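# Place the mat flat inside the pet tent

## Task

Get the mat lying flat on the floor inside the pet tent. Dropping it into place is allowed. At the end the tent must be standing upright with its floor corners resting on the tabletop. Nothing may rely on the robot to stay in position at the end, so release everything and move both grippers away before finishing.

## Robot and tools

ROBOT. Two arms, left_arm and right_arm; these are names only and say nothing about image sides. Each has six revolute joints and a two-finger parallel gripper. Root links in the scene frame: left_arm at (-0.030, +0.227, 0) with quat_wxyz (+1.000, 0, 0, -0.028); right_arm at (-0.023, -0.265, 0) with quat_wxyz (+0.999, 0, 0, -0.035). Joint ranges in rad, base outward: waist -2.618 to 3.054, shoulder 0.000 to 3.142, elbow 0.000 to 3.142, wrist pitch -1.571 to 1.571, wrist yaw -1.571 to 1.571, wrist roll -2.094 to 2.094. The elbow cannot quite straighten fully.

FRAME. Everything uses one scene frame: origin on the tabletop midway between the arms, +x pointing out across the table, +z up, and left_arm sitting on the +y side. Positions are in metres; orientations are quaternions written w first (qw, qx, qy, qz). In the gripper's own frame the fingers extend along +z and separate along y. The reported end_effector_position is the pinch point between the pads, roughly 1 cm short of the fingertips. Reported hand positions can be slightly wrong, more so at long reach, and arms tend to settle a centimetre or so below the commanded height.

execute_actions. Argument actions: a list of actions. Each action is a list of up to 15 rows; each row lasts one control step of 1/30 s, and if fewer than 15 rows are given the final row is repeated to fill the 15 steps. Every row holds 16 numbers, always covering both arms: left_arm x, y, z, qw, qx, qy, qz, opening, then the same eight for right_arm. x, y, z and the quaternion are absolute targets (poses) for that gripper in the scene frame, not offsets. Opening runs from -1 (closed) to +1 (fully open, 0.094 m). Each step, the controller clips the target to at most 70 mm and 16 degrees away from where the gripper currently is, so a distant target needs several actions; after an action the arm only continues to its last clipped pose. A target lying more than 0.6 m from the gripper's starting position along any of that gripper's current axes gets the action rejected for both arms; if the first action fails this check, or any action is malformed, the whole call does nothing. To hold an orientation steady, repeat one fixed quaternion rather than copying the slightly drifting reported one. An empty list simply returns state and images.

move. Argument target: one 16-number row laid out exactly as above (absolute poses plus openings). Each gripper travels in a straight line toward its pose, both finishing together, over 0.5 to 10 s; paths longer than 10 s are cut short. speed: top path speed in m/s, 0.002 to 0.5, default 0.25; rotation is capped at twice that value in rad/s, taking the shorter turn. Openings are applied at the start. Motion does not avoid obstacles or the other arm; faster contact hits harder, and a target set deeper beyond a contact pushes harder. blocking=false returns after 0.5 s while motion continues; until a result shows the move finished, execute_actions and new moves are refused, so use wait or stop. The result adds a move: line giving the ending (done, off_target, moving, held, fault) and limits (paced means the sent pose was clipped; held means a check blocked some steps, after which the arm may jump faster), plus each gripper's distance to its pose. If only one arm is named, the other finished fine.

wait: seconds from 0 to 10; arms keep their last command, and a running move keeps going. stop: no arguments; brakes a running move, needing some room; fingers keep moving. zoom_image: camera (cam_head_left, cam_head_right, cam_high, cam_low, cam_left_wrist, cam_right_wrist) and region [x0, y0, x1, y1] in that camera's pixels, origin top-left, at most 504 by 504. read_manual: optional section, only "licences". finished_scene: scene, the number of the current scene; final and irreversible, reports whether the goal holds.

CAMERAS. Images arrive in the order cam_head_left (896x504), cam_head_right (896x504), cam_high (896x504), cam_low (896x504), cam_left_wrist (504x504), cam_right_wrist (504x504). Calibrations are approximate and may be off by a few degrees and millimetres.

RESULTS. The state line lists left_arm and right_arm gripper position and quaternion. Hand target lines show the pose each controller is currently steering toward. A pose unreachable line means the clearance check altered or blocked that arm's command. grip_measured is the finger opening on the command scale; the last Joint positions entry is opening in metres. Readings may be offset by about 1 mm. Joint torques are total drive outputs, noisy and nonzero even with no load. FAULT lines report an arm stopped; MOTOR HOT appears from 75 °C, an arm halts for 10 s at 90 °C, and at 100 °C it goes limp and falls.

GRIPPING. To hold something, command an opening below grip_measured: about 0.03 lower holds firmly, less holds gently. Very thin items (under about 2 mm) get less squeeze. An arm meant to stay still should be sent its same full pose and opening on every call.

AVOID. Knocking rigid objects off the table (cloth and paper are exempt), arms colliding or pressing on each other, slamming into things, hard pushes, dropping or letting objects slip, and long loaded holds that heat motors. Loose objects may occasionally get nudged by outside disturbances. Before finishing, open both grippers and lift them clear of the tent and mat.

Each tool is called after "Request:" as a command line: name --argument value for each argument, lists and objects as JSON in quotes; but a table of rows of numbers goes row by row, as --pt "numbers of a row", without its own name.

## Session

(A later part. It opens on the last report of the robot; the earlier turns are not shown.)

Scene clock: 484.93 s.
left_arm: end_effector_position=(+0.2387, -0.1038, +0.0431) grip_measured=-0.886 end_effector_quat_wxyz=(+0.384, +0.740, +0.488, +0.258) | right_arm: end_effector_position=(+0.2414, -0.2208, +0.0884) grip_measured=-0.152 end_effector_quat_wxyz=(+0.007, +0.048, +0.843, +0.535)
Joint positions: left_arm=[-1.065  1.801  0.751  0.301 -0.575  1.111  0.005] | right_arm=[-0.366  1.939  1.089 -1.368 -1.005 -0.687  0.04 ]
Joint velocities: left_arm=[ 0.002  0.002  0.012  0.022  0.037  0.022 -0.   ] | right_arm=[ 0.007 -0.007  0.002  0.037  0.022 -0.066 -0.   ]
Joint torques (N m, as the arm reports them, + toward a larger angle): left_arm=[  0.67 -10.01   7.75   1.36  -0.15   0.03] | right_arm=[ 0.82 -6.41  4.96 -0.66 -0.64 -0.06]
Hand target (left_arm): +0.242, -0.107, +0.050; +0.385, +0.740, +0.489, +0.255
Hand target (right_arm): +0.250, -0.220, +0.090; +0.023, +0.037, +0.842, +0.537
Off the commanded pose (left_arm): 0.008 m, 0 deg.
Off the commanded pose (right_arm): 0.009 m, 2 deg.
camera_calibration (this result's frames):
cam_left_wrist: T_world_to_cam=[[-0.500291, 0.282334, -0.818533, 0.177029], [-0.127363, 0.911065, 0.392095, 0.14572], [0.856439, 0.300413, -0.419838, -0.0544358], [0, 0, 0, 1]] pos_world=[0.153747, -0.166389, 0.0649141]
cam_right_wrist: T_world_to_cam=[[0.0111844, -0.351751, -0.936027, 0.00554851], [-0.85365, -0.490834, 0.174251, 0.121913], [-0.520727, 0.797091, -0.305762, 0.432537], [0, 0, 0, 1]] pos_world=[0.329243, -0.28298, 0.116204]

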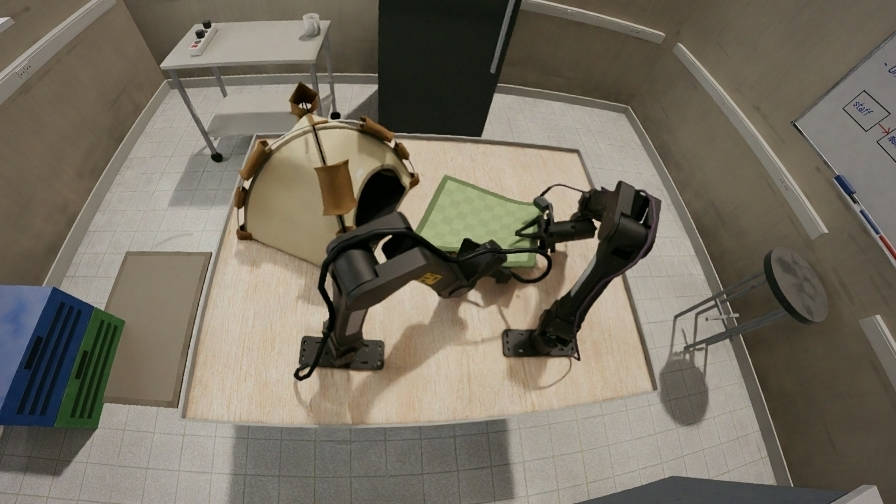

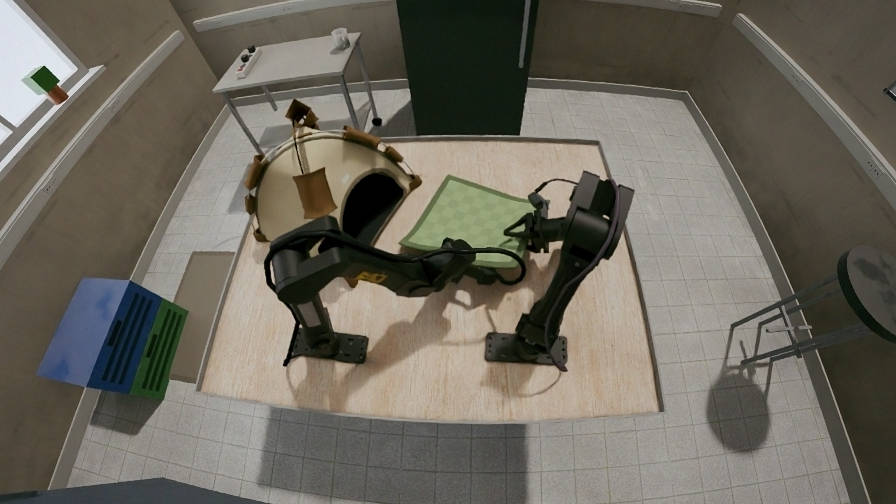

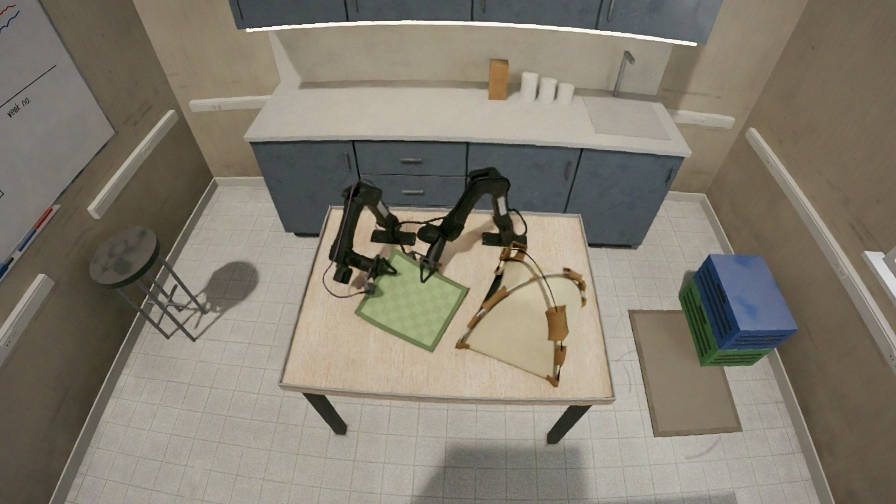

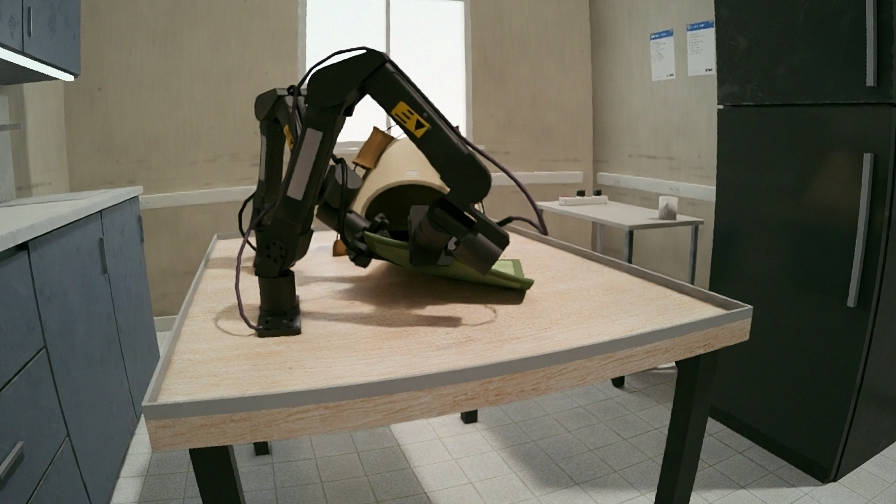

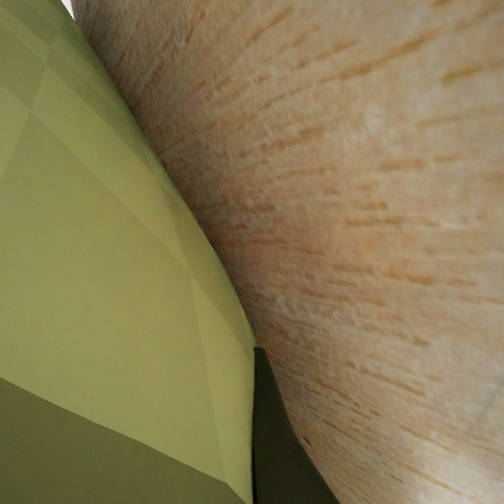

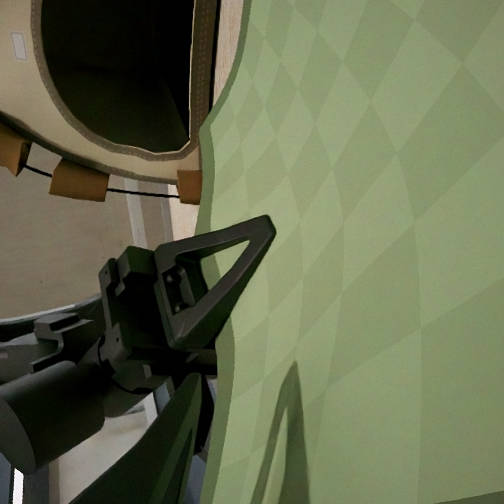

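Request:
move --target '[0.242,-0.107,0.050,0.385,0.740,0.4895,0.255,-0.92,0.385,-0.278,0.065,0.107,0.168,0.8265,0.5265,-0.15]' --speed 0.12

Scene clock: 499.30 s.
left_arm: end_effector_position=(+0.2382, -0.1027, +0.0419) grip_measured=-0.886 end_effector_quat_wxyz=(+0.381, +0.742, +0.488, +0.259) | right_arm: end_effector_position=(+0.3764, -0.2744, +0.0562) grip_measured=-0.152 end_effector_quat_wxyz=(+0.085, +0.181, +0.832, +0.518)
Joint positions: left_arm=[-1.065  1.801  0.751  0.293 -0.575  1.111  0.005] | right_arm=[-0.366  2.169  1.384 -0.903 -1.101 -0.08   0.04 ]
Joint velocities: left_arm=[-0.002 -0.017 -0.007 -0.022 -0.022 -0.051 -0.   ] | right_arm=[ 0.007  0.002 -0.012  0.037 -0.022  0.095 -0.002]
Joint torques (N m, as the arm reports them, + toward a larger angle): left_arm=[  0.65 -10.05   7.92   1.39  -0.17   0.03] | right_arm=[ 0.   -9.67  5.62  0.47 -0.84 -0.02]
Hand target (left_arm): +0.242, -0.107, +0.050; +0.385, +0.740, +0.489, +0.255
Hand target (right_arm): +0.386, -0.276, +0.065; +0.107, +0.169, +0.827, +0.525
Off the commanded pose (left_arm): 0.010 m, 1 deg.
Off the commanded pose (right_arm): 0.013 m, 3 deg.
move: off_target (right_arm)
camera_calibration (this result's frames):
cam_left_wrist: T_world_to_cam=[[-0.502999, 0.287946, -0.814911, 0.176557], [-0.126052, 0.908348, 0.398766, 0.144322], [0.855046, 0.3033, -0.420602, -0.0541717], [0, 0, 0, 1]] pos_world=[0.153319, -0.165503, 0.0635424]
cam_right_wrist: T_world_to_cam=[[-0.111074, -0.357139, -0.927424, -0.000854504], [-0.959781, -0.203567, 0.19334, 0.334146], [-0.257842, 0.911599, -0.320164, 0.468989], [0, 0, 0, 1]] pos_world=[0.441537, -0.359814, 0.0847572]

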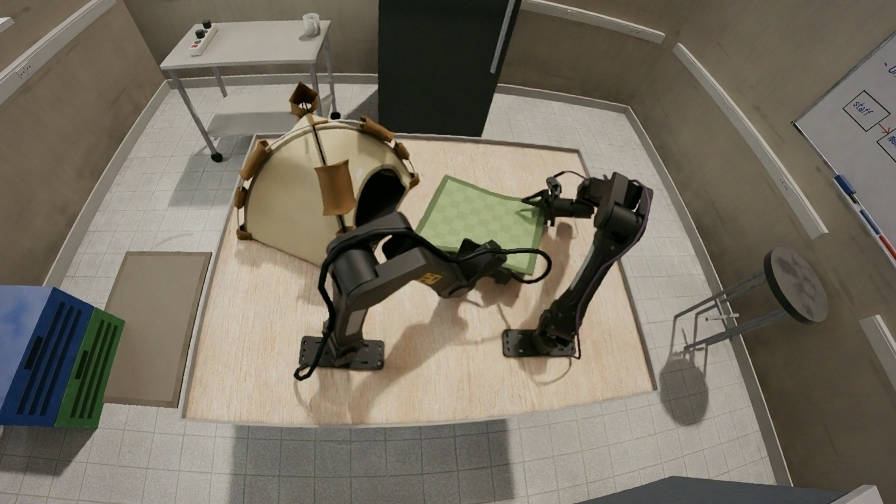

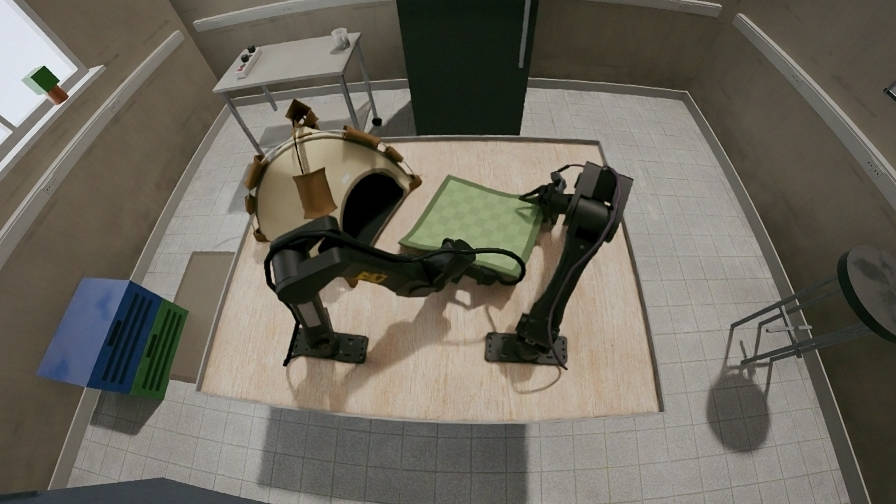

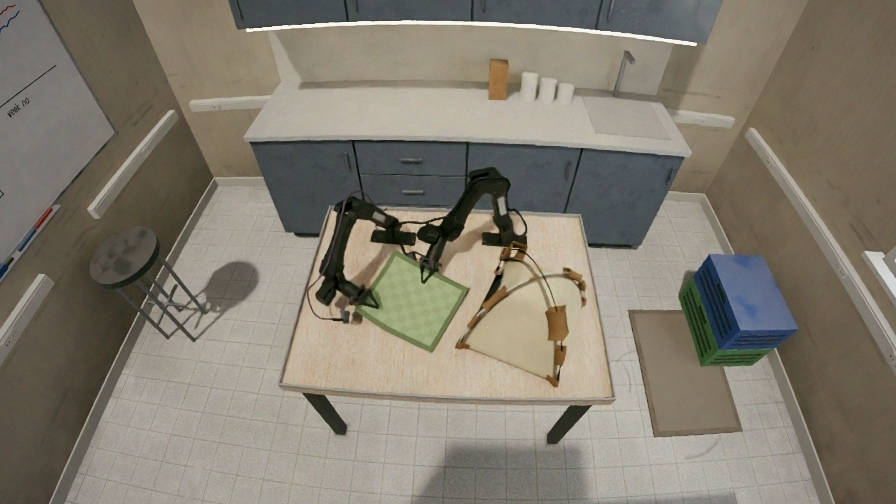

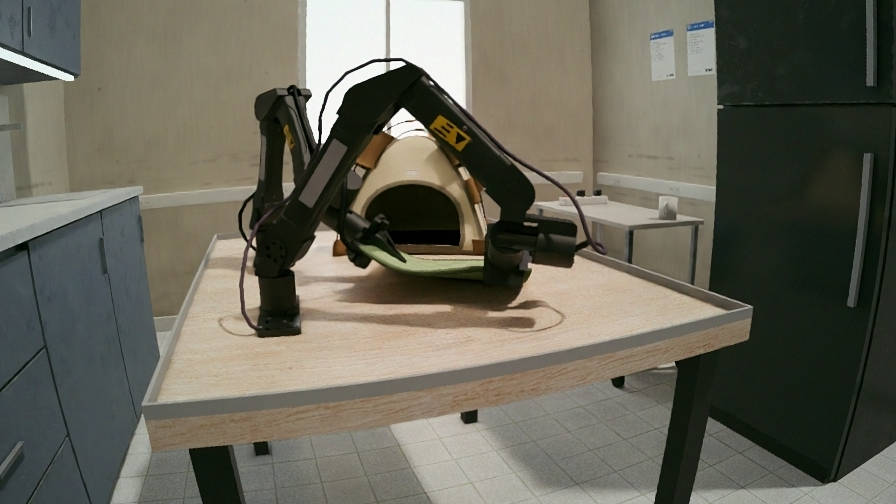

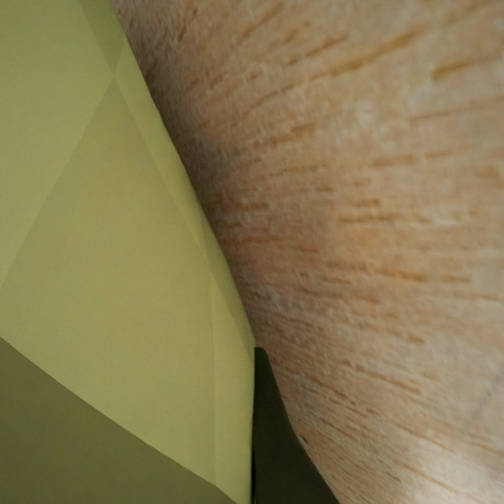

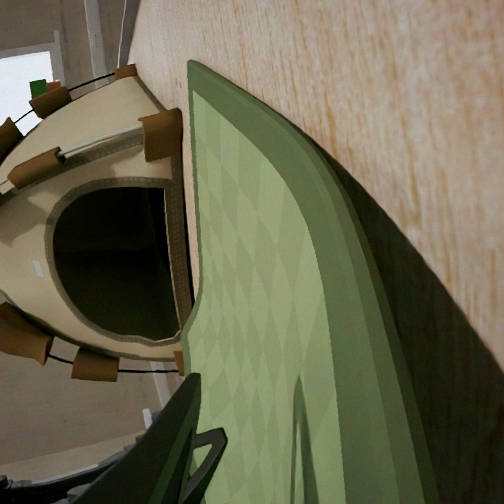

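Request:
zoom_image --camera "cam_low" --region '[330, 160, 540, 300]'

Region (330, 160, 540, 300) of cam_low's 896x504 image, scaled by 2.400, with more detail than that image has.

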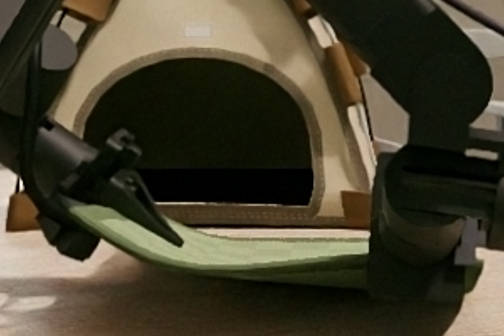

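Request:
execute_actions --actions '[[[0.242,-0.107,0.050,0.385,0.740,0.4895,0.255,-0.92,0.385,-0.278,0.064,0.107,0.168,0.8265,0.5265,-0.25],[0.242,-0.107,0.050,0.385,0.740,0.4895,0.255,-0.92,0.385,-0.278,0.063,0.107,0.168,0.8265,0.5265,-0.35],[0.242,-0.107,0.050,0.385,0.740,0.4895,0.255,-0.92,0.385,-0.278,0.062,0.107,0.168,0.8265,0.5265,-0.45],[0.242,-0.107,0.050,0.385,0.740,0.4895,0.255,-0.92,0.385,-0.278,0.061,0.107,0.168,0.8265,0.5265,-0.55],[0.242,-0.107,0.050,0.385,0.740,0.4895,0.255,-0.92,0.385,-0.278,0.060,0.107,0.168,0.8265,0.5265,-0.63],[0.242,-0.107,0.050,0.385,0.740,0.4895,0.255,-0.92,0.385,-0.278,0.060,0.107,0.168,0.8265,0.5265,-0.70],[0.242,-0.107,0.050,0.385,0.740,0.4895,0.255,-0.92,0.385,-0.278,0.060,0.107,0.168,0.8265,0.5265,-0.76],[0.242,-0.107,0.050,0.385,0.740,0.4895,0.255,-0.92,0.385,-0.278,0.060,0.107,0.168,0.8265,0.5265,-0.81],[0.242,-0.107,0.050,0.385,0.740,0.4895,0.255,-0.92,0.385,-0.278,0.060,0.107,0.168,0.8265,0.5265,-0.85],[0.242,-0.107,0.050,0.385,0.740,0.4895,0.255,-0.92,0.385,-0.278,0.060,0.107,0.168,0.8265,0.5265,-0.89],[0.242,-0.107,0.050,0.385,0.740,0.4895,0.255,-0.92,0.385,-0.278,0.060,0.107,0.168,0.8265,0.5265,-0.92]]]'

Request:
move --target '[0.181,-0.058,0.105,0.1448,0.8213,0.5436,0.0958,-0.92,0.290,-0.213,0.108,0.513,-0.282,0.6485,0.487,-0.92]' --speed 0.2

Scene clock: 535.73 s.
left_arm: end_effector_position=(+0.2381, -0.1026, +0.0417) grip_measured=-0.886 end_effector_quat_wxyz=(+0.380, +0.742, +0.488, +0.259) | right_arm: end_effector_position=(+0.3770, -0.2746, +0.0563) grip_measured=-0.886 end_effector_quat_wxyz=(+0.087, +0.180, +0.832, +0.518)
Joint positions: left_arm=[-1.065  1.801  0.751  0.292 -0.575  1.111  0.005] | right_arm=[-0.366  2.169  1.384 -0.899 -1.102 -0.081  0.005]
Joint velocities: left_arm=[-0.007  0.007  0.002  0.007  0.022  0.022 -0.   ] | right_arm=[ 0.017  0.012 -0.012  0.051 -0.022 -0.037  0.   ]
Joint torques (N m, as the arm reports them, + toward a larger angle): left_arm=[  0.71 -10.     7.89   1.41  -0.14   0.01] | right_arm=[-0.48 -8.57  5.69  0.38 -0.87 -0.18]
Hand target (left_arm): +0.242, -0.107, +0.050; +0.385, +0.740, +0.489, +0.255
Hand target (right_arm): +0.385, -0.278, +0.060; +0.107, +0.168, +0.827, +0.526
Off the commanded pose (left_arm): 0.010 m, 1 deg.
Off the commanded pose (right_arm): 0.009 m, 3 deg.
camera_calibration (this result's frames):
cam_left_wrist: T_world_to_cam=[[-0.503404, 0.288785, -0.814363, 0.176485], [-0.125853, 0.907937, 0.399765, 0.144113], [0.854836, 0.303734, -0.420714, -0.0541324], [0, 0, 0, 1]] pos_world=[0.153255, -0.165369, 0.0633373]
cam_right_wrist: T_world_to_cam=[[-0.106571, -0.358407, -0.927463, -0.00286468], [-0.960639, -0.203556, 0.189045, 0.335246], [-0.256545, 0.911103, -0.322607, 0.468871], [0, 0, 0, 1]] pos_world=[0.442031, -0.359975, 0.0852276]

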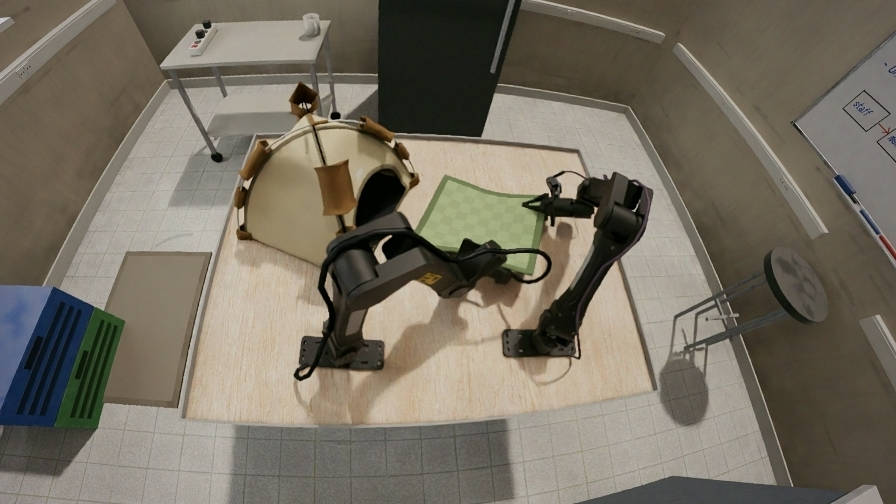

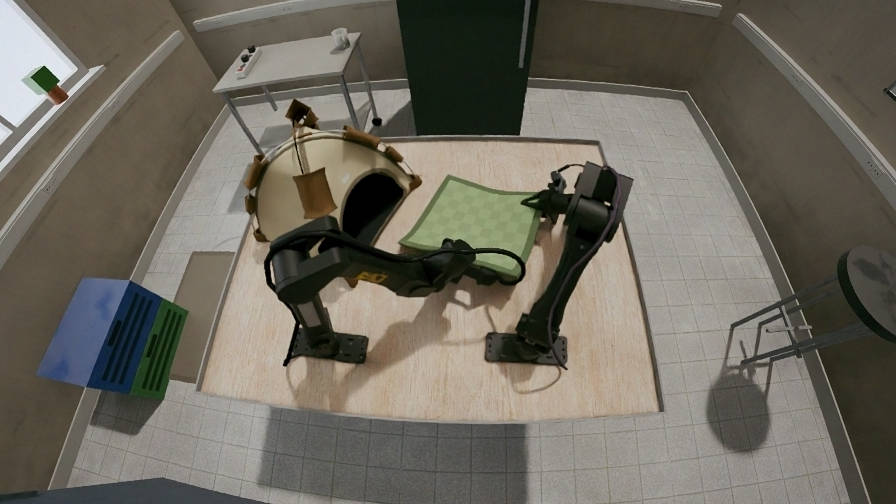

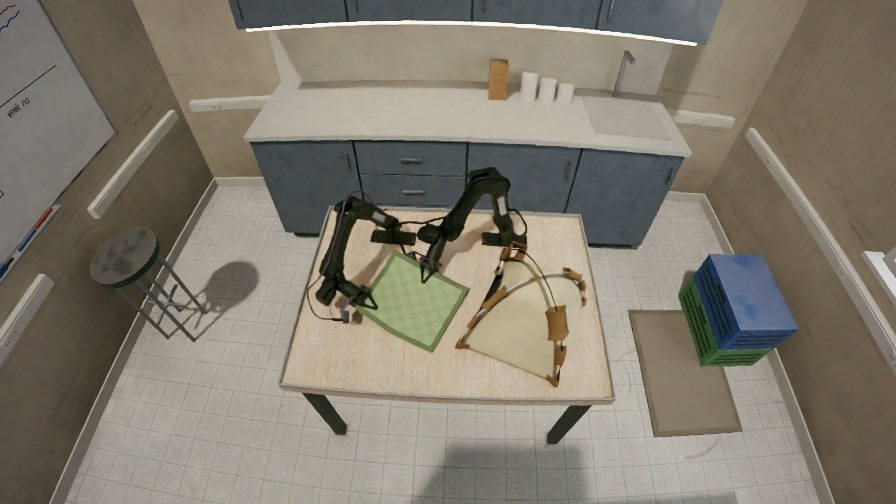

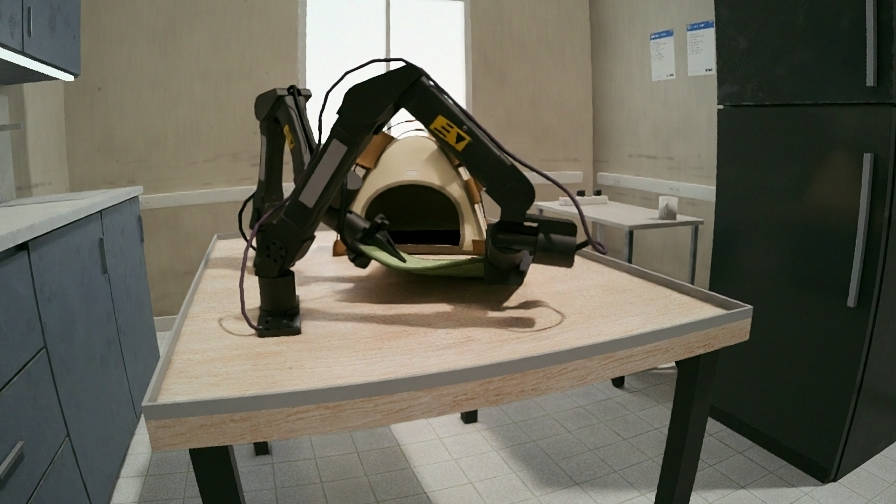

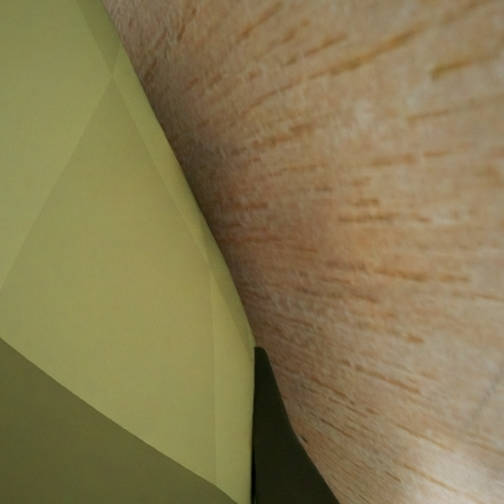

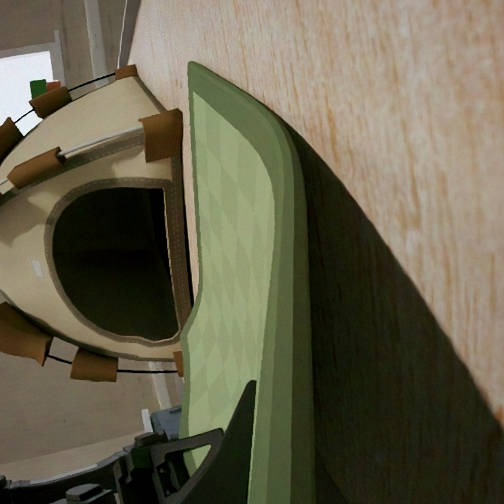

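Scene clock: 540.33 s.
left_arm: end_effector_position=(+0.1823, -0.0548, +0.0942) grip_measured=-0.886 end_effector_quat_wxyz=(+0.134, +0.826, +0.535, +0.115) | right_arm: end_effector_position=(+0.2855, -0.2126, +0.0964) grip_measured=-0.886 end_effector_quat_wxyz=(+0.505, -0.271, +0.671, +0.470)
Joint positions: left_arm=[-0.995  1.65   1.2   -0.859 -0.243  0.974  0.005] | right_arm=[-0.372  1.897  0.779 -0.561 -1.523 -1.315  0.005]
Joint velocities: left_arm=[-0.012 -0.012 -0.002  0.037  0.022 -0.007  0.   ] | right_arm=[-0.002  0.012  0.012 -0.095  0.081 -0.11   0.   ]
Joint torques (N m, as the arm reports them, + toward a larger angle): left_arm=[ 0.57 -9.2   9.14  0.67  0.13 -0.08] | right_arm=[ 0.17 -6.32  5.13  0.03 -1.06 -0.07]
Hand target (left_arm): +0.182, -0.060, +0.104; +0.145, +0.823, +0.540, +0.099
Hand target (right_arm): +0.290, -0.214, +0.108; +0.521, -0.271, +0.655, +0.475
Off the commanded pose (left_arm): 0.011 m, 3 deg.
Off the commanded pose (right_arm): 0.012 m, 4 deg.
joint sent to its limit (right arm) — the command would take joint 5 (wrist yaw) past its lower limit, so that joint was sent only as far as its limit.
move: off_target (left_arm, right_arm)
camera_calibration (this result's frames):
cam_left_wrist: T_world_to_cam=[[-0.82836, 0.444766, -0.340591, 0.200447], [0.154515, 0.765804, 0.624235, -0.00728205], [0.538465, 0.464465, -0.703085, 0.0942506], [0, 0, 0, 1]] pos_world=[0.116417, -0.127352, 0.139083]
cam_right_wrist: T_world_to_cam=[[0.896146, -0.341152, -0.283793, -0.297883], [-0.424661, -0.473685, -0.771547, 0.134494], [0.128786, 0.811935, -0.569365, 0.294494], [0, 0, 0, 1]] pos_world=[0.286134, -0.277025, 0.186906]

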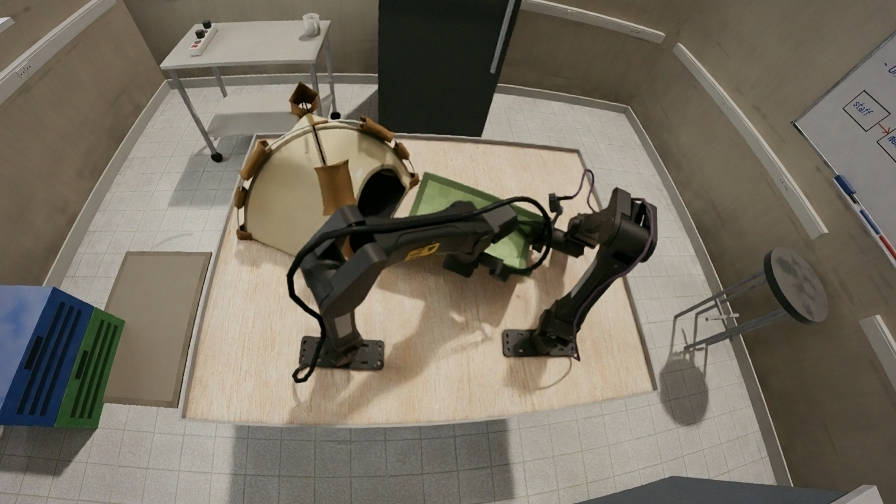

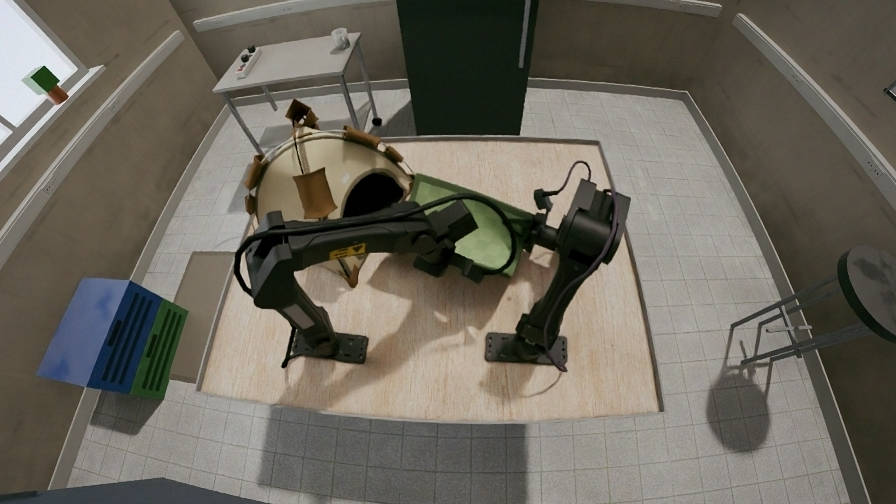

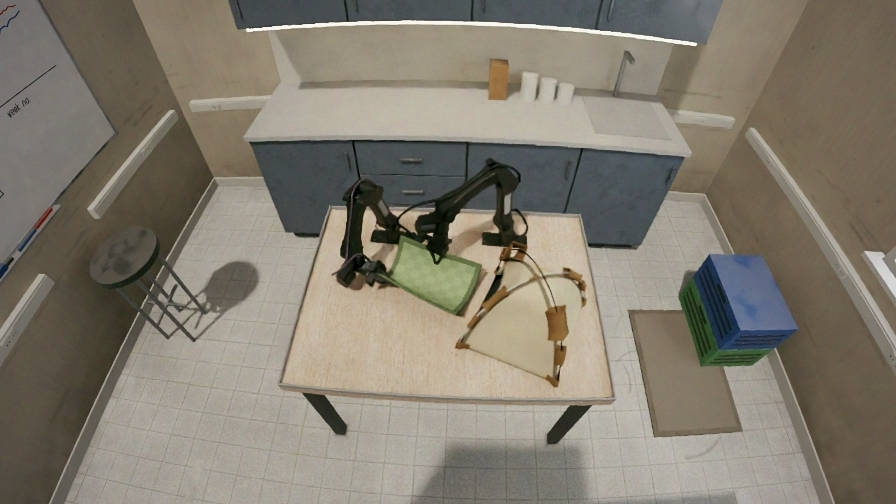

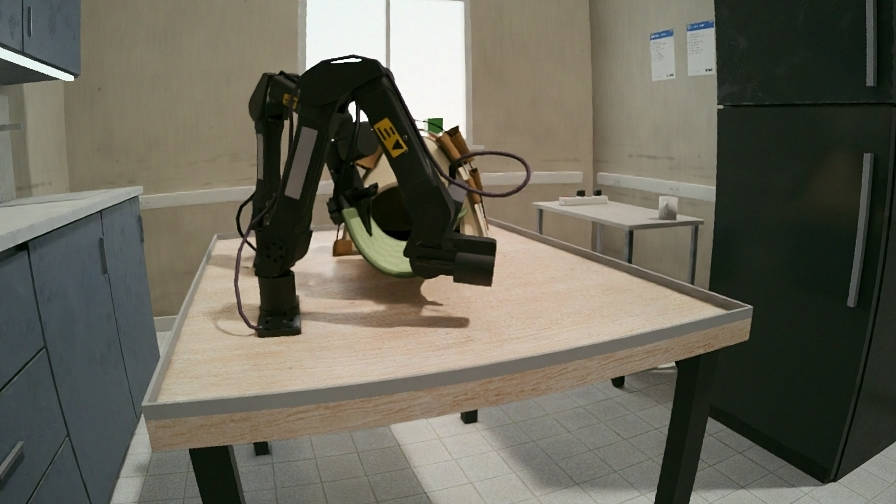

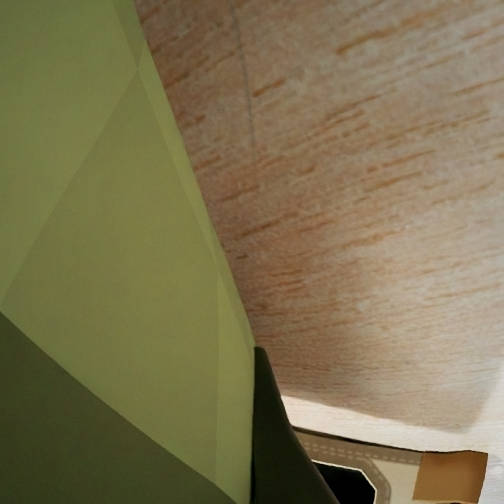

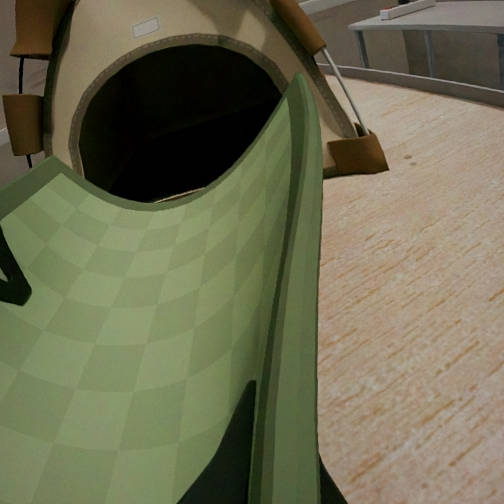

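Request:
move --target '[0.197,-0.043,0.125,0,0.8616,0.5075,0,-0.92,0.281,-0.187,0.128,0.5978,-0.3899,0.5673,0.4109,-0.92]' --speed 0.15

Scene clock: 585.37 s.
left_arm: end_effector_position=(+0.2002, -0.0437, +0.1246) grip_measured=-0.886 end_effector_quat_wxyz=(+0.011, +0.861, +0.508, +0.016) | right_arm: end_effector_position=(+0.2848, -0.1923, +0.1191) grip_measured=-0.886 end_effector_quat_wxyz=(+0.565, -0.396, +0.603, +0.401)
Joint positions: left_arm=[-0.828  1.865  1.632 -1.31  -0.028  1.192  0.005] | right_arm=[-0.301  1.807  0.779 -0.525 -1.53  -1.516  0.005]
Joint velocities: left_arm=[ 0.017  0.012  0.002 -0.022 -0.007  0.037 -0.   ] | right_arm=[ 0.012  0.007  0.017  0.051  0.051 -0.007 -0.   ]
Joint torques (N m, as the arm reports them, + toward a larger angle): left_arm=[ 0.54 -8.89  8.59 -0.03  0.17  0.14] | right_arm=[ 0.92 -7.7   2.69  0.55 -0.93 -0.13]
Hand target (left_arm): +0.197, -0.043, +0.124; -0.001, +0.862, +0.506, +0.001
Hand target (right_arm): +0.281, -0.187, +0.128; +0.579, -0.404, +0.583, +0.401
Off the commanded pose (left_arm): 0.003 m, 2 deg.
Off the commanded pose (right_arm): 0.011 m, 6 deg.
joint sent to its limit (right arm) — the command would take joint 5 (wrist yaw) past its lower limit, so that joint was sent only as far as its limit.
move: off_target (right_arm)
camera_calibration (this result's frames):
cam_left_wrist: T_world_to_cam=[[-0.845206, 0.53333, -0.0344293, 0.189808], [0.399378, 0.673103, 0.622438, -0.0904501], [0.35514, 0.512338, -0.781911, 0.149449], [0, 0, 0, 1]] pos_world=[0.143476, -0.116916, 0.17969]
cam_right_wrist: T_world_to_cam=[[0.95837, -0.282766, 0.0396268, -0.328848], [-0.1423, -0.593322, -0.792288, 0.0603446], [0.247544, 0.753666, -0.60886, 0.250732], [0, 0, 0, 1]] pos_world=[0.261678, -0.246152, 0.213502]

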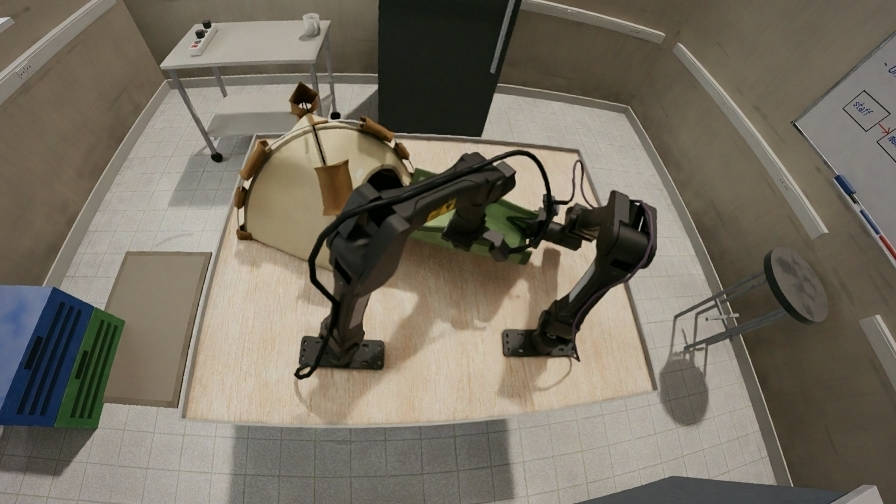

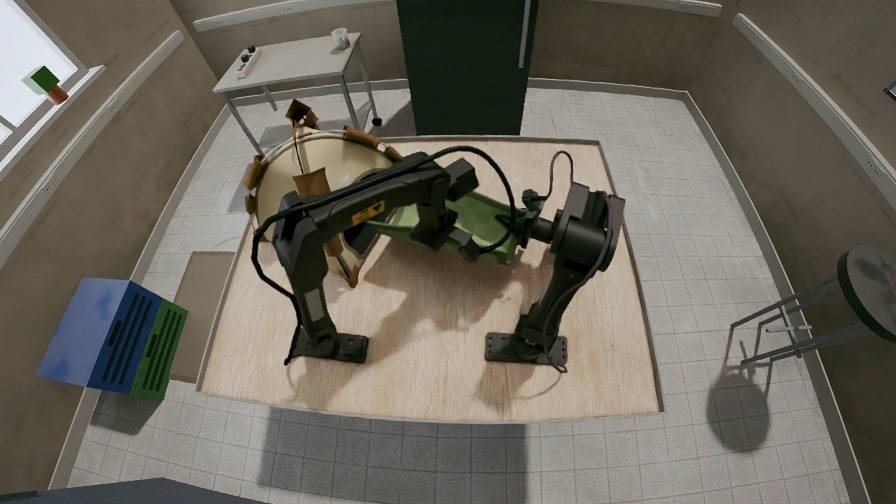

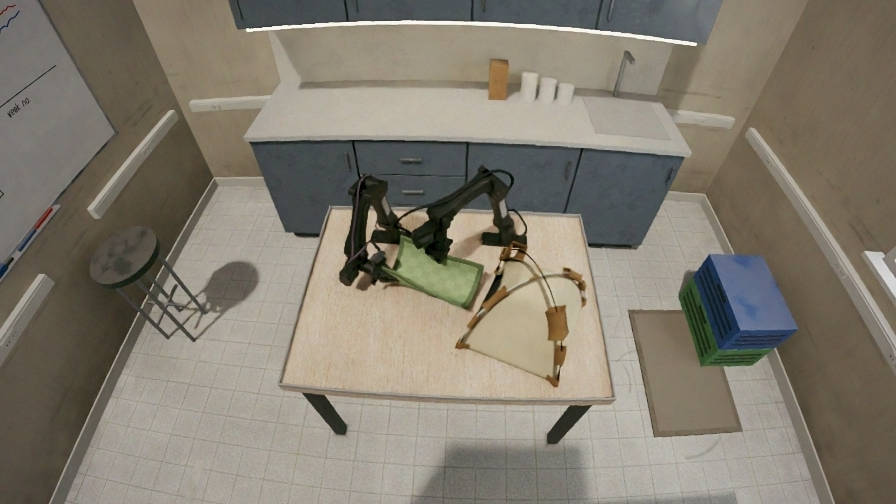

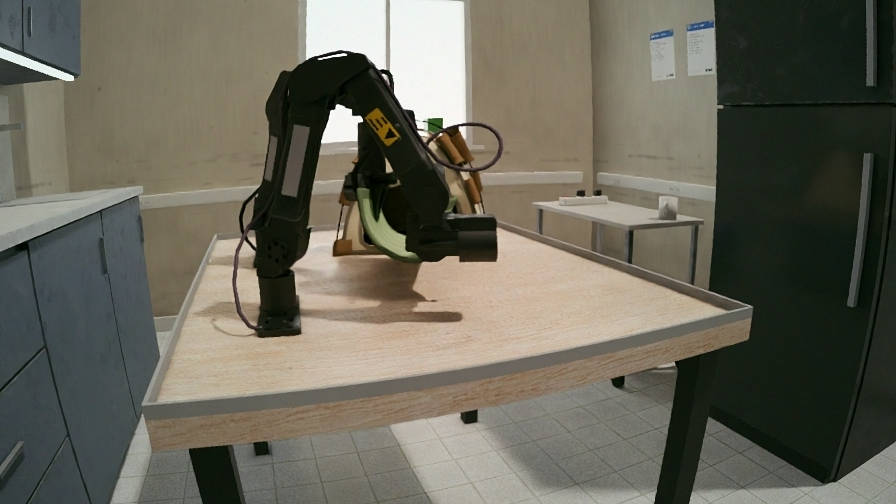

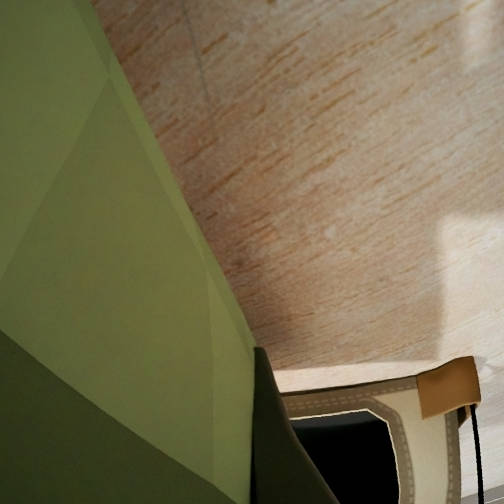

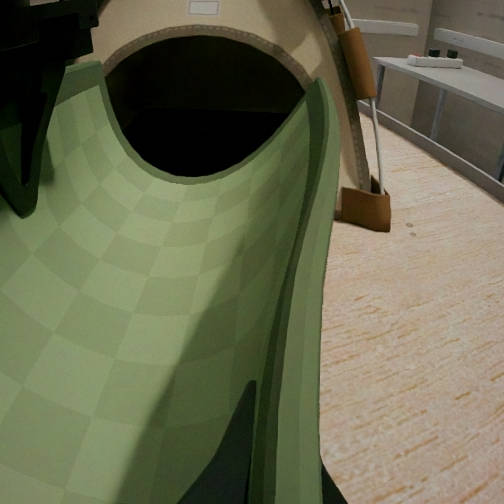

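Request:
zoom_image --camera "cam_high" --region '[380, 220, 540, 360]'

Request:
zoom_image --camera "cam_low" --region '[320, 150, 500, 290]'

Region (380, 220, 540, 360) of cam_high's 896x504 image, scaled by 3.150, with more detail than that image has; it fills the top 441 rows of this view, and the rest is white.

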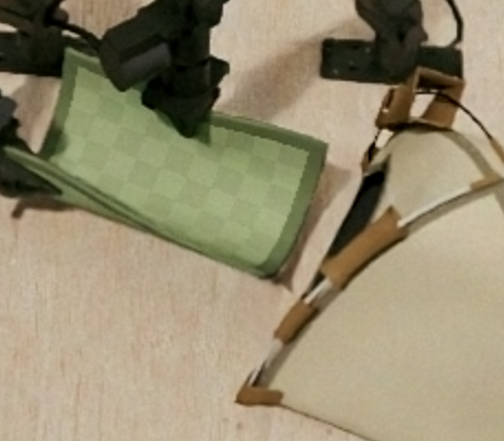

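Region (320, 150, 500, 290) of cam_low's 896x504 image, scaled by 2.800, with more detail than that image has.

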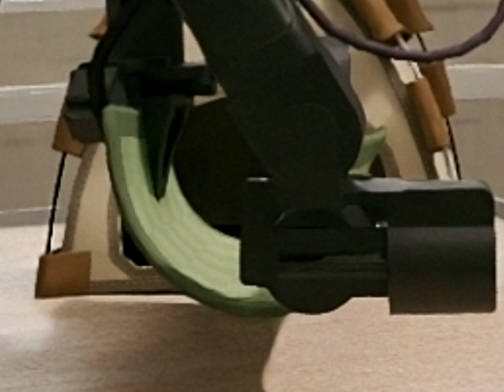

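Request:
move --target '[0.197,-0.030,0.136,-0.0336,0.8598,0.4996,-0.0999,-0.92,0.267,-0.168,0.158,0.5706,-0.4924,0.5566,0.3496,-0.92]' --speed 0.12

Scene clock: 636.03 s.
left_arm: end_effector_position=(+0.1975, -0.0288, +0.1349) grip_measured=-0.886 end_effector_quat_wxyz=(-0.029, +0.862, +0.500, -0.085) | right_arm: end_effector_position=(+0.2602, -0.1697, +0.1444) grip_measured=-0.886 end_effector_quat_wxyz=(+0.560, -0.483, +0.574, +0.351)
Joint positions: left_arm=[-0.715  1.94   1.76  -1.493  0.148  1.327  0.005] | right_arm=[-0.244  1.633  0.78  -0.743 -1.444 -1.735  0.005]
Joint velocities: left_arm=[-0.007 -0.012 -0.017  0.037 -0.022  0.037 -0.001] | right_arm=[-0.017  0.012  0.061 -0.154  0.007 -0.081 -0.   ]
Joint torques (N m, as the arm reports them, + toward a larger angle): left_arm=[ 0.64 -9.26  8.37 -0.23  0.27  0.17] | right_arm=[ 0.85 -5.47  7.32  0.19 -0.86 -0.07]
Hand target (left_arm): +0.197, -0.030, +0.135; -0.035, +0.860, +0.499, -0.100
Hand target (right_arm): +0.266, -0.168, +0.158; +0.572, -0.491, +0.558, +0.348
Off the commanded pose (left_arm): 0.002 m, 2 deg.
Off the commanded pose (right_arm): 0.015 m, 3 deg.
move: off_target (right_arm)
camera_calibration (this result's frames):
cam_left_wrist: T_world_to_cam=[[-0.826119, 0.548847, 0.127652, 0.154772], [0.53164, 0.684064, 0.499415, -0.115031], [0.186781, 0.480441, -0.856907, 0.19325], [0, 0, 0, 1]] pos_world=[0.152919, -0.0991029, 0.203289]
cam_right_wrist: T_world_to_cam=[[0.959571, -0.192684, 0.205172, -0.308837], [0.0104959, -0.70394, -0.710182, 0.0199583], [0.281269, 0.683624, -0.673458, 0.243855], [0, 0, 0, 1]] pos_world=[0.227553, -0.212164, 0.241765]

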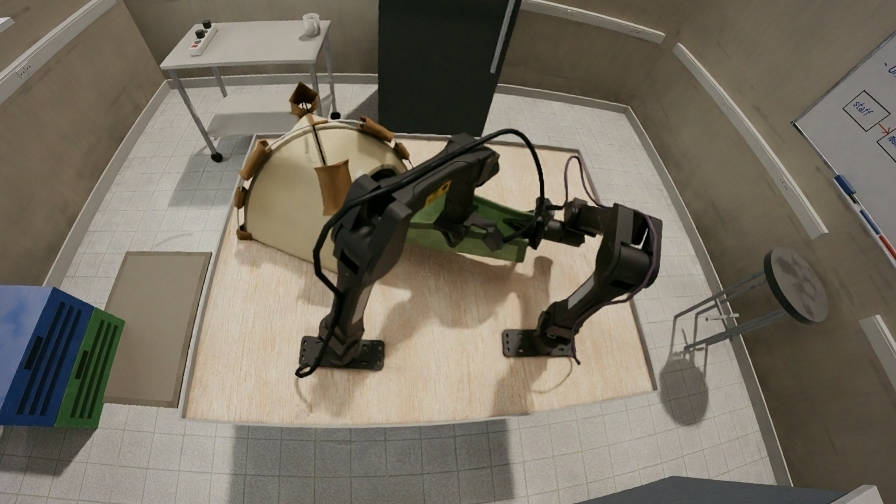

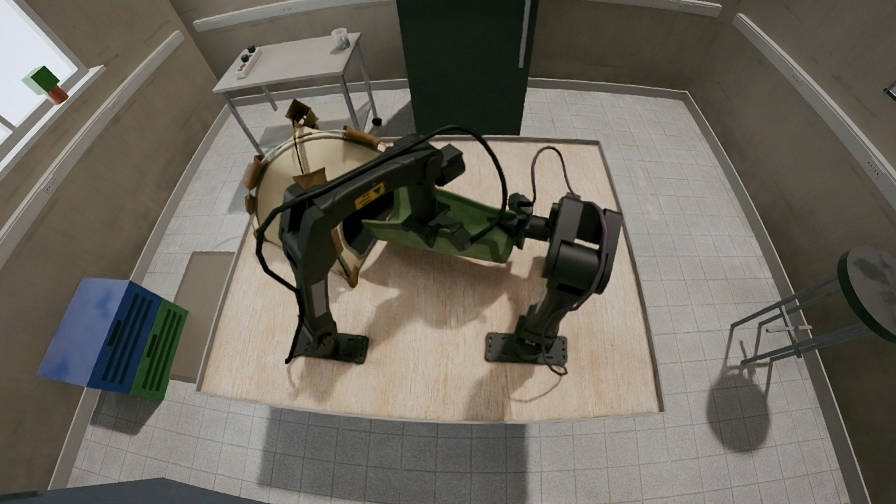

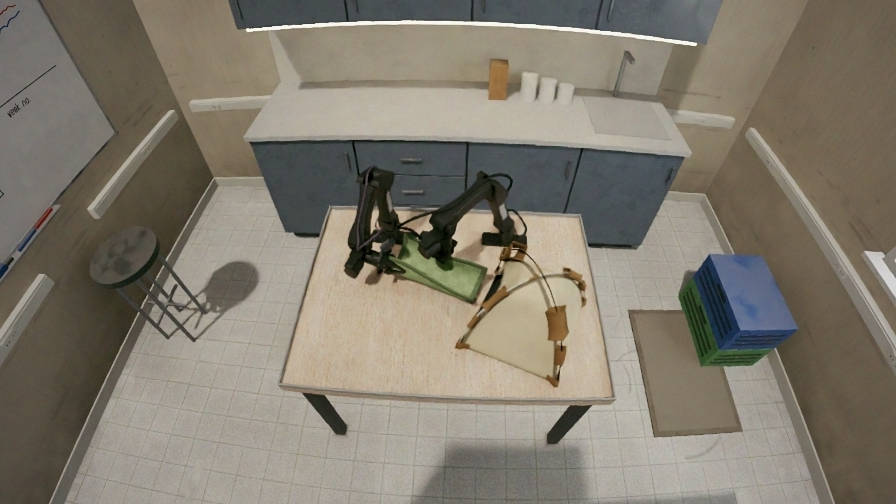

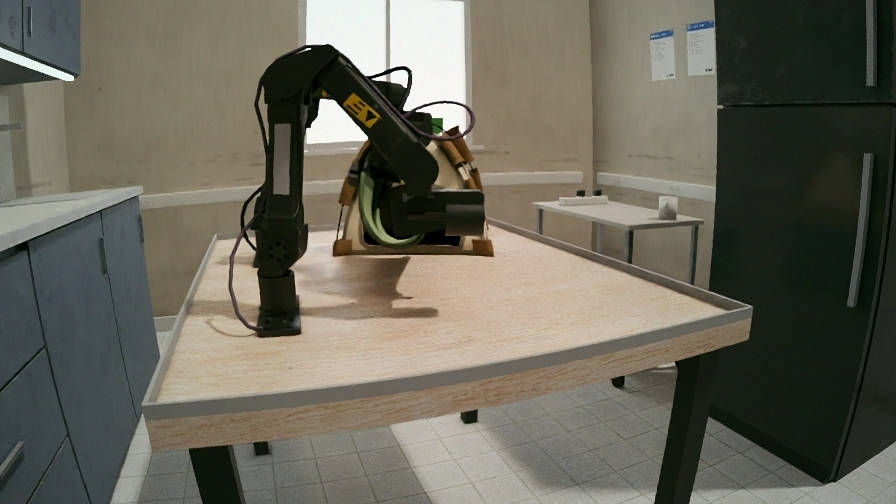

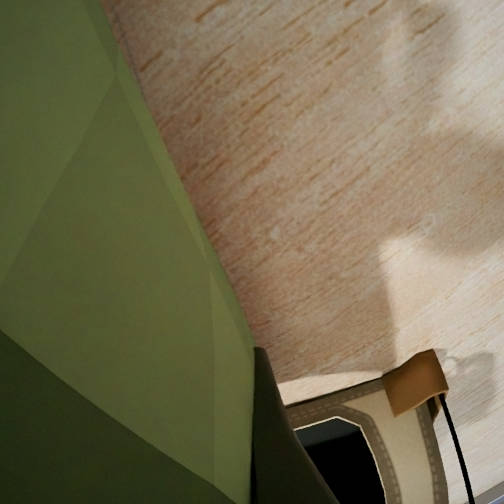

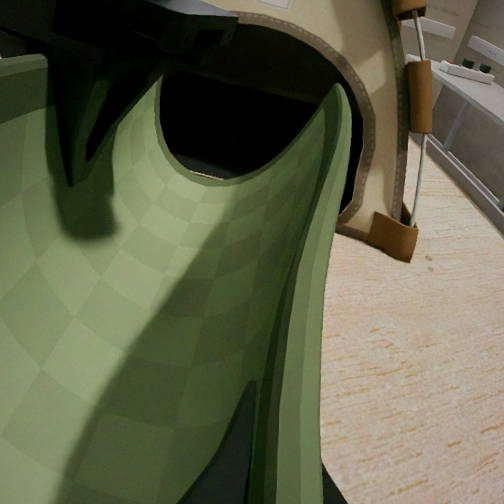

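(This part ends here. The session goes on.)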